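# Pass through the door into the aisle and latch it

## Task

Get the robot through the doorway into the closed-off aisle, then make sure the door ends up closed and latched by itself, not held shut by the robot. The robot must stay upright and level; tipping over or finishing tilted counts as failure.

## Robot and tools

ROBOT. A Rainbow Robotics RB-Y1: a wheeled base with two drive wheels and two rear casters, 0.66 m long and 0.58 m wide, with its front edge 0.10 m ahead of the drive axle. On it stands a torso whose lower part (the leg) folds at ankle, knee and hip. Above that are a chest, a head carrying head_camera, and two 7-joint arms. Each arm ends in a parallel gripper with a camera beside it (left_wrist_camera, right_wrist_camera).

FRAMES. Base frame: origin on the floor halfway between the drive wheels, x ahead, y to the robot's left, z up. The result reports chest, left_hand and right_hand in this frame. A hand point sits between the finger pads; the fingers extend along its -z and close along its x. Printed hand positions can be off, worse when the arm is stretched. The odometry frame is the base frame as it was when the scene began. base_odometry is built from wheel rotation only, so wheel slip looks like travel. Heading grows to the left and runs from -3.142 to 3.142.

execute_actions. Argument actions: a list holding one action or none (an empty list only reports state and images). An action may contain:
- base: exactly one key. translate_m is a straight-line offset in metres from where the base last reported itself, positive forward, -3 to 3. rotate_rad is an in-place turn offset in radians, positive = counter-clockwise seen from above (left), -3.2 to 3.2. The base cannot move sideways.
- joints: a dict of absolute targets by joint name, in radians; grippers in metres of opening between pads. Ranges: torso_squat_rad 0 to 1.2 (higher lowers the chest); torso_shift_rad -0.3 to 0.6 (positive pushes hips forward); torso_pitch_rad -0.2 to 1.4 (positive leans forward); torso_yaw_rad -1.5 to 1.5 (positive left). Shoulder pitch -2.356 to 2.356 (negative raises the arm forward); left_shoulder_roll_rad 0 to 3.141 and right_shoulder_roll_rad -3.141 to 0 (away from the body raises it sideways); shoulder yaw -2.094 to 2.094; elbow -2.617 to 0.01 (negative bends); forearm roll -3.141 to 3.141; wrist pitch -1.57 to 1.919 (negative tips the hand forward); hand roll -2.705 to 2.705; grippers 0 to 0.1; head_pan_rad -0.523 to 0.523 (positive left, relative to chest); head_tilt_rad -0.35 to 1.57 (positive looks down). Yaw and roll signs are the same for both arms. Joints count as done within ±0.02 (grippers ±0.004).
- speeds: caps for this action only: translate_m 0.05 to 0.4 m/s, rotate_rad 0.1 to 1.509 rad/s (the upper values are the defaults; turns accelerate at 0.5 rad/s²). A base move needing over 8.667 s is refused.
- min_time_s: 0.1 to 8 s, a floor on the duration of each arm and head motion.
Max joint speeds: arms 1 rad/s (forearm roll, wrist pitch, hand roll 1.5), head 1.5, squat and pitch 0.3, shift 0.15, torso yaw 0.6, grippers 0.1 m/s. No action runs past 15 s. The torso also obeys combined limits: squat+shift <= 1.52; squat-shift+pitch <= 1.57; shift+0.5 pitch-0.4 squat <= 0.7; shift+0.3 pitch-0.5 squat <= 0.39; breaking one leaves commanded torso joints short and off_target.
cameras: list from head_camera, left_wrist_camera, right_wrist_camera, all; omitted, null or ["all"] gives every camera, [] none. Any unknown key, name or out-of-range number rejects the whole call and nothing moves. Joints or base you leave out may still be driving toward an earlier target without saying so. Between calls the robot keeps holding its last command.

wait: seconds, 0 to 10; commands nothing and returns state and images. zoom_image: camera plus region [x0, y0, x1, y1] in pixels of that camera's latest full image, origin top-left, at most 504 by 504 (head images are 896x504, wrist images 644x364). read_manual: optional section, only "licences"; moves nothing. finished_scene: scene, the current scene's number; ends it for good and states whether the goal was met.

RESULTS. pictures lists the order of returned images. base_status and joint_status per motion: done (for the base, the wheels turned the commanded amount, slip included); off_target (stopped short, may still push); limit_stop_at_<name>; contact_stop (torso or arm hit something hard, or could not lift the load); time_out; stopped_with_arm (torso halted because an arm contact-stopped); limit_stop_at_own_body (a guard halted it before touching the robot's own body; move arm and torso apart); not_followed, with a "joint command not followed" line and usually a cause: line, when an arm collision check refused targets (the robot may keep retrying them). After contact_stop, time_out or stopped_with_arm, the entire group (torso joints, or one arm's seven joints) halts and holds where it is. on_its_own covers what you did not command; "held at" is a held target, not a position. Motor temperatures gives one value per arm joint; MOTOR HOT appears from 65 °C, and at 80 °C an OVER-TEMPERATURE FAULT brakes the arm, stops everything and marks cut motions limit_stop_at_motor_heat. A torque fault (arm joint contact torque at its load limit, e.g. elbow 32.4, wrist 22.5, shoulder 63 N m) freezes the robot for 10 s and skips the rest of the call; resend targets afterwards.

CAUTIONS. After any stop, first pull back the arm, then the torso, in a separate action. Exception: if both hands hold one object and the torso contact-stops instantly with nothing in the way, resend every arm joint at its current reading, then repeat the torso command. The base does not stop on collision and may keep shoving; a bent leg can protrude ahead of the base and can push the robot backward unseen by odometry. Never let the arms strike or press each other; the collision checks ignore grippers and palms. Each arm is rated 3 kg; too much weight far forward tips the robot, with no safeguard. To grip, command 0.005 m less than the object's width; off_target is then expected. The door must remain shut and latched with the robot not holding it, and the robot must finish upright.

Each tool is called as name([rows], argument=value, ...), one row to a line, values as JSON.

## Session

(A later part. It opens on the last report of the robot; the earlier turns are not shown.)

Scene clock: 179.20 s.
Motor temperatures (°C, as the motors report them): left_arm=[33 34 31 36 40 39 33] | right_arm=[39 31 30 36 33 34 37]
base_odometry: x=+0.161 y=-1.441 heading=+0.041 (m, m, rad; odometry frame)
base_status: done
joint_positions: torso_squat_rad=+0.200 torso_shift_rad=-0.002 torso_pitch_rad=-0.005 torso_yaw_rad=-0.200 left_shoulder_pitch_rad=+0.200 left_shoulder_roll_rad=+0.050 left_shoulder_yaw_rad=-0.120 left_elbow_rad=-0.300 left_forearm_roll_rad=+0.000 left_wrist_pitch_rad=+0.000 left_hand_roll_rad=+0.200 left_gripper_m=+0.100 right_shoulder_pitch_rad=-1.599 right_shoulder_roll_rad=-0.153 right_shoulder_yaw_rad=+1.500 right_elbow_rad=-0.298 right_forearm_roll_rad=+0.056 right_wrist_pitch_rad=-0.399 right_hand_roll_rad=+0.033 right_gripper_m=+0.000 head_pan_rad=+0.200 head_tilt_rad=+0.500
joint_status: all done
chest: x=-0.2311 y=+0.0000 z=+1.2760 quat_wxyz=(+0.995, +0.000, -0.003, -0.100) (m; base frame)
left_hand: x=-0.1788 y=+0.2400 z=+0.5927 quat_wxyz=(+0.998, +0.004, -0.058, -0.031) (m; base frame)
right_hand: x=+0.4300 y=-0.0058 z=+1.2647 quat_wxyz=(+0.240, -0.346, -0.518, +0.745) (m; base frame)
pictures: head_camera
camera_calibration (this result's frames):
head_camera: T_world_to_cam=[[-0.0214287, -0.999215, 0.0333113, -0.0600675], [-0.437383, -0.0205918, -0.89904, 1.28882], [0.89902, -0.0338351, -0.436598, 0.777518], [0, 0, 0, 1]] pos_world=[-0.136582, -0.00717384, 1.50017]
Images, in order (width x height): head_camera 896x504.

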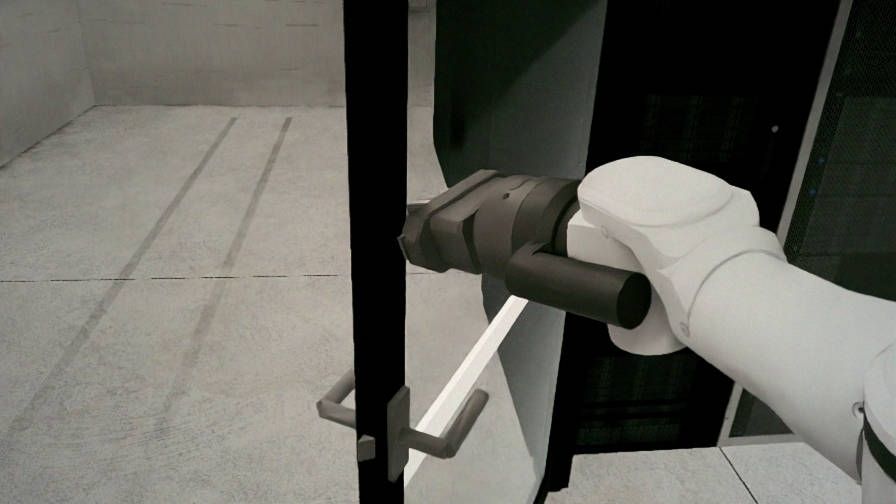

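execute_actions([
  {"base":{"translate_m":0.72},"speeds":{"translate_m":0.15}},
], cameras=["head_camera"])

execute_actions([
  {"base":{"rotate_rad":-1.5},"joints":{"torso_yaw_rad":0,"right_shoulder_pitch_rad":0,"right_shoulder_yaw_rad":0,"right_shoulder_roll_rad":-0.02,"right_wrist_pitch_rad":0,"head_pan_rad":0,"head_tilt_rad":0.8},"min_time_s":3},
])

Scene clock: 186.57 s.
Motor temperatures (°C, as the motors report them): left_arm=[33 34 31 36 40 38 33] | right_arm=[39 31 30 36 33 34 37]
base_odometry: x=+0.880 y=-1.411 heading=+0.042 (m, m, rad; odometry frame)
base_status: done
joint_positions: torso_squat_rad=+0.200 torso_shift_rad=-0.003 torso_pitch_rad=-0.006 torso_yaw_rad=-0.200 left_shoulder_pitch_rad=+0.200 left_shoulder_roll_rad=+0.050 left_shoulder_yaw_rad=-0.120 left_elbow_rad=-0.300 left_forearm_roll_rad=+0.000 left_wrist_pitch_rad=+0.000 left_hand_roll_rad=+0.200 left_gripper_m=+0.100 right_shoulder_pitch_rad=-1.600 right_shoulder_roll_rad=-0.149 right_shoulder_yaw_rad=+1.500 right_elbow_rad=-0.301 right_forearm_roll_rad=+0.056 right_wrist_pitch_rad=-0.401 right_hand_roll_rad=+0.033 right_gripper_m=+0.000 head_pan_rad=+0.200 head_tilt_rad=+0.500
joint_status: not commanded
chest: x=-0.2315 y=+0.0003 z=+1.2760 quat_wxyz=(+0.995, +0.000, -0.003, -0.100) (m; base frame)
left_hand: x=-0.1789 y=+0.2401 z=+0.5926 quat_wxyz=(+0.998, +0.004, -0.059, -0.030) (m; base frame)
right_hand: x=+0.4278 y=-0.0009 z=+1.2640 quat_wxyz=(+0.237, -0.343, -0.519, +0.746) (m; base frame)
pictures: head_camera
camera_calibration (this result's frames):
head_camera: T_world_to_cam=[[-0.0210895, -0.99921, 0.033696, -0.0601859], [-0.436849, -0.0211061, -0.899287, 1.28908], [0.899288, -0.0336856, -0.436059, 0.777272], [0, 0, 0, 1]] pos_world=[-0.137129, -0.00674816, 1.50021]
Images, in order (width x height): head_camera 896x504.

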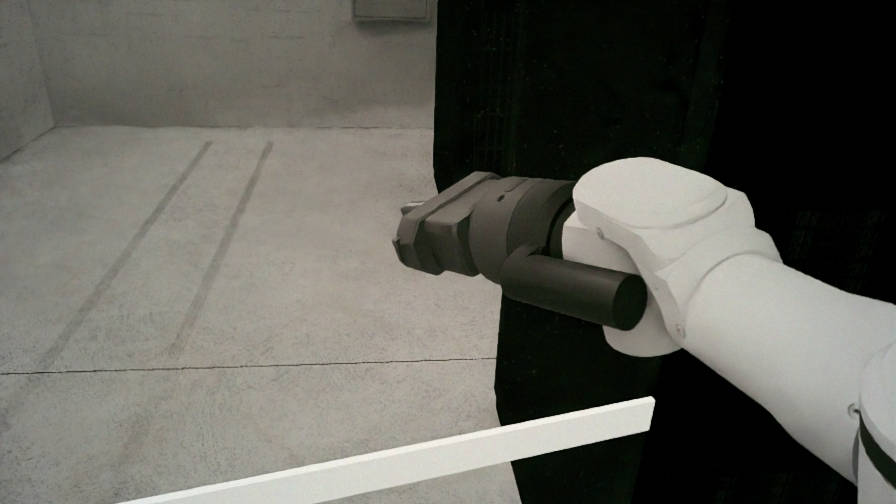

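Scene clock: 190.40 s.
Motor temperatures (°C, as the motors report them): left_arm=[33 34 31 36 40 38 33] | right_arm=[39 31 30 36 33 34 37]
base_odometry: x=+0.880 y=-1.411 heading=-1.457 (m, m, rad; odometry frame)
base_status: done
joint_positions: torso_squat_rad=+0.200 torso_shift_rad=-0.002 torso_pitch_rad=-0.005 torso_yaw_rad=+0.000 left_shoulder_pitch_rad=+0.200 left_shoulder_roll_rad=+0.048 left_shoulder_yaw_rad=-0.120 left_elbow_rad=-0.300 left_forearm_roll_rad=+0.000 left_wrist_pitch_rad=+0.000 left_hand_roll_rad=+0.200 left_gripper_m=+0.100 right_shoulder_pitch_rad=+0.000 right_shoulder_roll_rad=-0.020 right_shoulder_yaw_rad=+0.000 right_elbow_rad=-0.300 right_forearm_roll_rad=+0.056 right_wrist_pitch_rad=+0.000 right_hand_roll_rad=+0.033 right_gripper_m=+0.000 head_pan_rad=+0.000 head_tilt_rad=+0.800
joint_status: all done
chest: x=-0.2312 y=+0.0004 z=+1.2760 quat_wxyz=(+1.000, +0.000, -0.003, +0.000) (m; base frame)
left_hand: x=-0.2274 y=+0.2435 z=+0.5922 quat_wxyz=(+0.996, +0.008, -0.058, +0.070) (m; base frame)
right_hand: x=-0.0826 y=-0.2353 z=+0.6071 quat_wxyz=(+0.987, -0.017, -0.151, +0.045) (m; base frame)
pictures: head_camera, left_wrist_camera, right_wrist_camera
camera_calibration (this result's frames):
head_camera: T_world_to_cam=[[-0.0102176, -0.999202, 0.0386011, -0.0606521], [-0.683338, -0.0212057, -0.729794, 0.987487], [0.73003, -0.0338344, -0.682577, 1.10501], [0, 0, 0, 1]] pos_world=[-0.13252, -0.00227617, 1.47726]
left_wrist_camera: T_world_to_cam=[[0.977949, 0.165725, 0.127083, 0.107394], [0.0497423, -0.775841, 0.628965, -0.141367], [0.202832, -0.608775, -0.766976, 0.7363], [0, 0, 0, 1]] pos_world=[-0.247339, 0.320764, 0.639991]
right_wrist_camera: T_world_to_cam=[[-0.938863, -0.101884, -0.328869, 0.0961903], [-0.28585, 0.763088, 0.579643, -0.170501], [0.1919, 0.638213, -0.745559, 0.701555], [0, 0, 0, 1]] pos_world=[-0.0930563, -0.307834, 0.653515]
Images, in order (width x height): head_camera 896x504, left_wrist_camera 644x364, right_wrist_camera 644x364.

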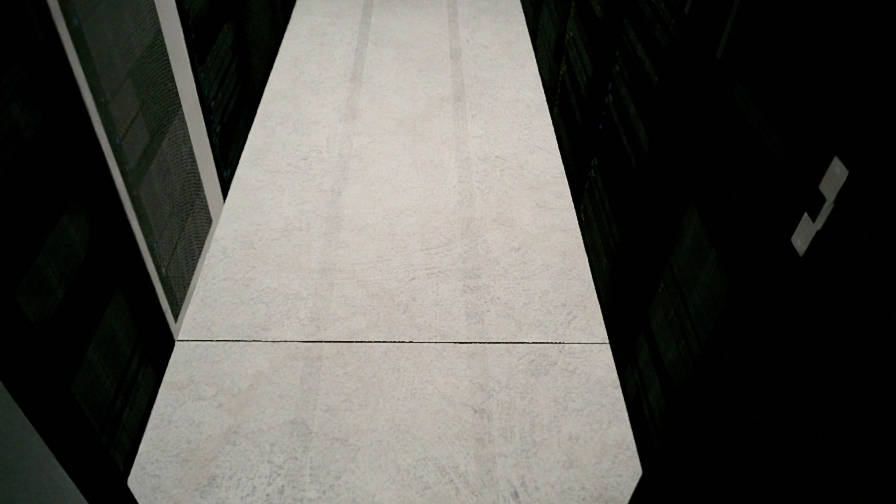

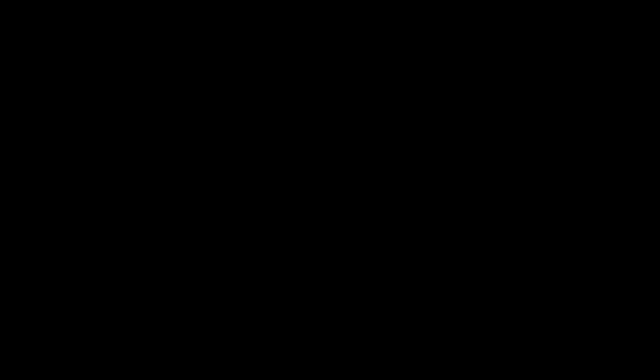

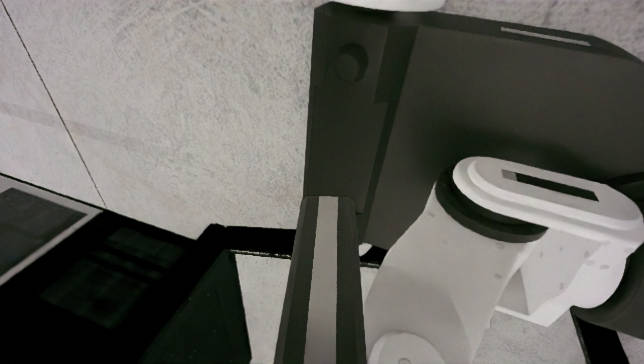

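execute_actions([
  {"base":{"translate_m":1.6},"speeds":{"translate_m":0.25},"joints":{"head_tilt_rad":0.4}},
])

wait(seconds=5)

finished_scene(scene=1)

Scene clock: 199.40 s.
Motor temperatures (°C, as the motors report them): left_arm=[33 34 31 35 40 38 33] | right_arm=[39 31 30 36 33 34 37]
base_odometry: x=+1.061 y=-3.001 heading=-1.458 (m, m, rad; odometry frame)
base_status: done
joint_positions: torso_squat_rad=+0.200 torso_shift_rad=-0.002 torso_pitch_rad=-0.005 torso_yaw_rad=+0.000 left_shoulder_pitch_rad=+0.200 left_shoulder_roll_rad=+0.050 left_shoulder_yaw_rad=-0.120 left_elbow_rad=-0.300 left_forearm_roll_rad=+0.000 left_wrist_pitch_rad=+0.000 left_hand_roll_rad=+0.200 left_gripper_m=+0.100 right_shoulder_pitch_rad=+0.000 right_shoulder_roll_rad=-0.020 right_shoulder_yaw_rad=+0.000 right_elbow_rad=-0.300 right_forearm_roll_rad=+0.056 right_wrist_pitch_rad=+0.000 right_hand_roll_rad=+0.033 right_gripper_m=+0.000 head_pan_rad=+0.000 head_tilt_rad=+0.400
joint_status: all done
chest: x=-0.2310 y=+0.0004 z=+1.2760 quat_wxyz=(+1.000, +0.000, -0.002, +0.000) (m; base frame)
left_hand: x=-0.2276 y=+0.2445 z=+0.5923 quat_wxyz=(+0.996, +0.008, -0.058, +0.069) (m; base frame)
right_hand: x=-0.0823 y=-0.2353 z=+0.6071 quat_wxyz=(+0.987, -0.017, -0.151, +0.045) (m; base frame)
pictures: head_camera, left_wrist_camera, right_wrist_camera
camera_calibration (this result's frames):
head_camera: T_world_to_cam=[[-0.0240901, -0.999209, 0.0316473, -0.0532568], [-0.345563, -0.0213823, -0.938152, 1.3662], [0.938086, -0.0335363, -0.344774, 0.649812], [0, 0, 0, 1]] pos_world=[-0.138755, -0.00220994, 1.50743]
left_wrist_camera: T_world_to_cam=[[0.978067, 0.165262, 0.126783, 0.107634], [0.0498461, -0.776701, 0.627894, -0.139693], [0.202239, -0.607802, -0.767903, 0.737169], [0, 0, 0, 1]] pos_world=[-0.247394, 0.321765, 0.640141]
right_wrist_camera: T_world_to_cam=[[-0.938853, -0.101946, -0.328879, 0.0964324], [-0.28591, 0.763053, 0.57966, -0.170511], [0.191858, 0.638246, -0.745542, 0.701466], [0, 0, 0, 1]] pos_world=[-0.0927968, -0.307768, 0.653525]
Images, in order (width x height): head_camera 896x504, left_wrist_camera 644x364, right_wrist_camera 644x364.

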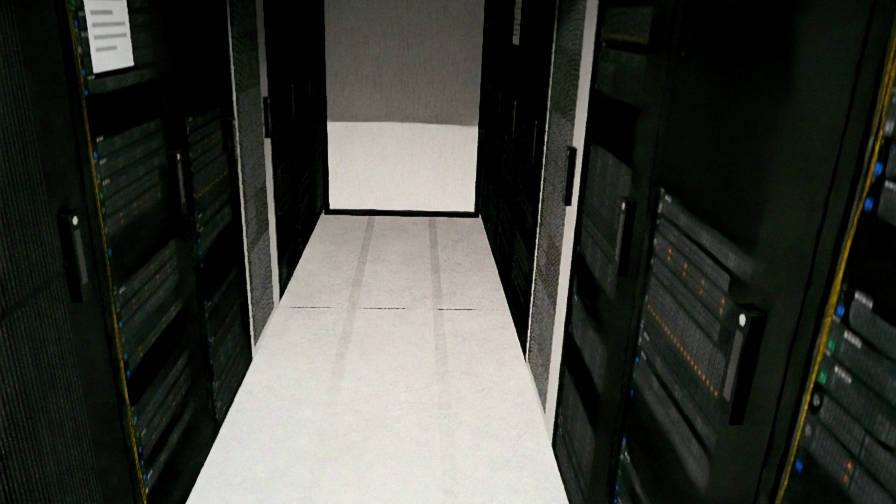

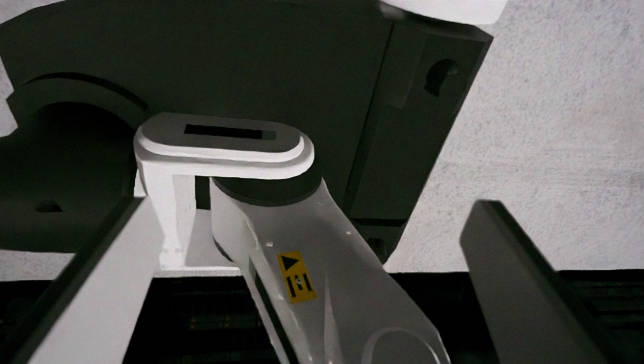

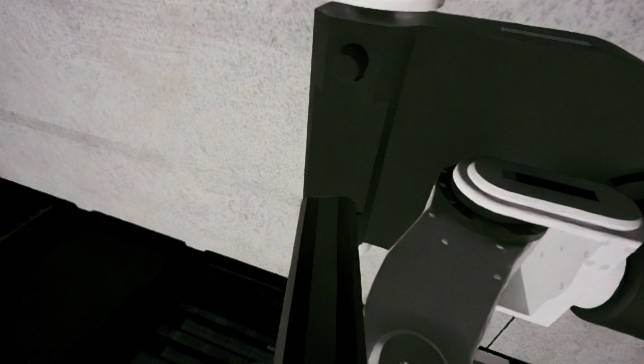

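Scene clock: 204.40 s.
Motor temperatures (°C, as the motors report them): left_arm=[33 34 31 35 40 38 33] | right_arm=[39 31 30 35 33 34 37]
base_odometry: x=+1.061 y=-3.001 heading=-1.458 (m, m, rad; odometry frame)
base_status: done
joint_positions: torso_squat_rad=+0.200 torso_shift_rad=-0.002 torso_pitch_rad=-0.005 torso_yaw_rad=+0.000 left_shoulder_pitch_rad=+0.200 left_shoulder_roll_rad=+0.050 left_shoulder_yaw_rad=-0.120 left_elbow_rad=-0.300 left_forearm_roll_rad=+0.000 left_wrist_pitch_rad=+0.000 left_hand_roll_rad=+0.200 left_gripper_m=+0.100 right_shoulder_pitch_rad=+0.000 right_shoulder_roll_rad=-0.020 right_shoulder_yaw_rad=+0.000 right_elbow_rad=-0.300 right_forearm_roll_rad=+0.056 right_wrist_pitch_rad=+0.000 right_hand_roll_rad=+0.033 right_gripper_m=+0.000 head_pan_rad=+0.000 head_tilt_rad=+0.400
joint_status: all done
chest: x=-0.2310 y=+0.0004 z=+1.2760 quat_wxyz=(+1.000, +0.000, -0.002, +0.000) (m; base frame)
left_hand: x=-0.2276 y=+0.2445 z=+0.5923 quat_wxyz=(+0.996, +0.008, -0.058, +0.069) (m; base frame)
right_hand: x=-0.0823 y=-0.2353 z=+0.6071 quat_wxyz=(+0.987, -0.017, -0.151, +0.045) (m; base frame)
wait: 5.00 s; at rest by 0.27 s
pictures: head_camera, left_wrist_camera, right_wrist_camera
camera_calibration (this result's frames):
head_camera: T_world_to_cam=[[-0.0240906, -0.999209, 0.0316472, -0.053257], [-0.345553, -0.0213824, -0.938156, 1.3662], [0.93809, -0.0335366, -0.344764, 0.64981], [0, 0, 0, 1]] pos_world=[-0.138768, -0.00220985, 1.50743]
left_wrist_camera: T_world_to_cam=[[0.978065, 0.165262, 0.126793, 0.10763], [0.0498397, -0.776701, 0.627894, -0.139695], [0.202248, -0.607802, -0.767901, 0.73717], [0, 0, 0, 1]] pos_world=[-0.247398, 0.321765, 0.640141]
right_wrist_camera: T_world_to_cam=[[-0.93885, -0.101947, -0.328889, 0.096436], [-0.285917, 0.763053, 0.579657, -0.170511], [0.191865, 0.638246, -0.74554, 0.701467], [0, 0, 0, 1]] pos_world=[-0.0928005, -0.307768, 0.653527]
Images, in order (width x height): head_camera 896x504, left_wrist_camera 644x364, right_wrist_camera 644x364.

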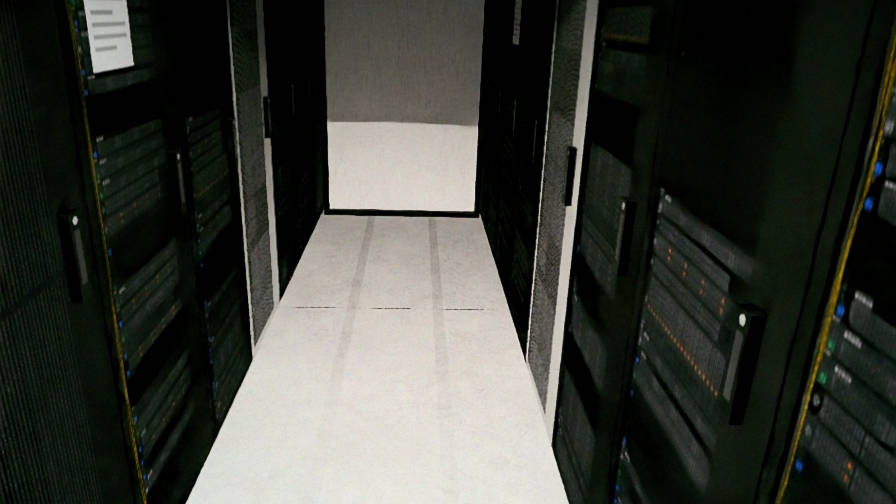

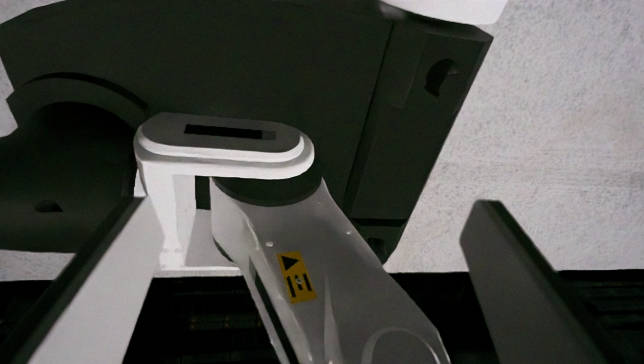

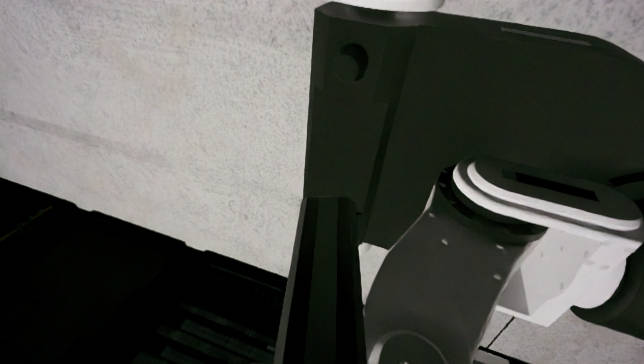

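The scene is finished: the task was done.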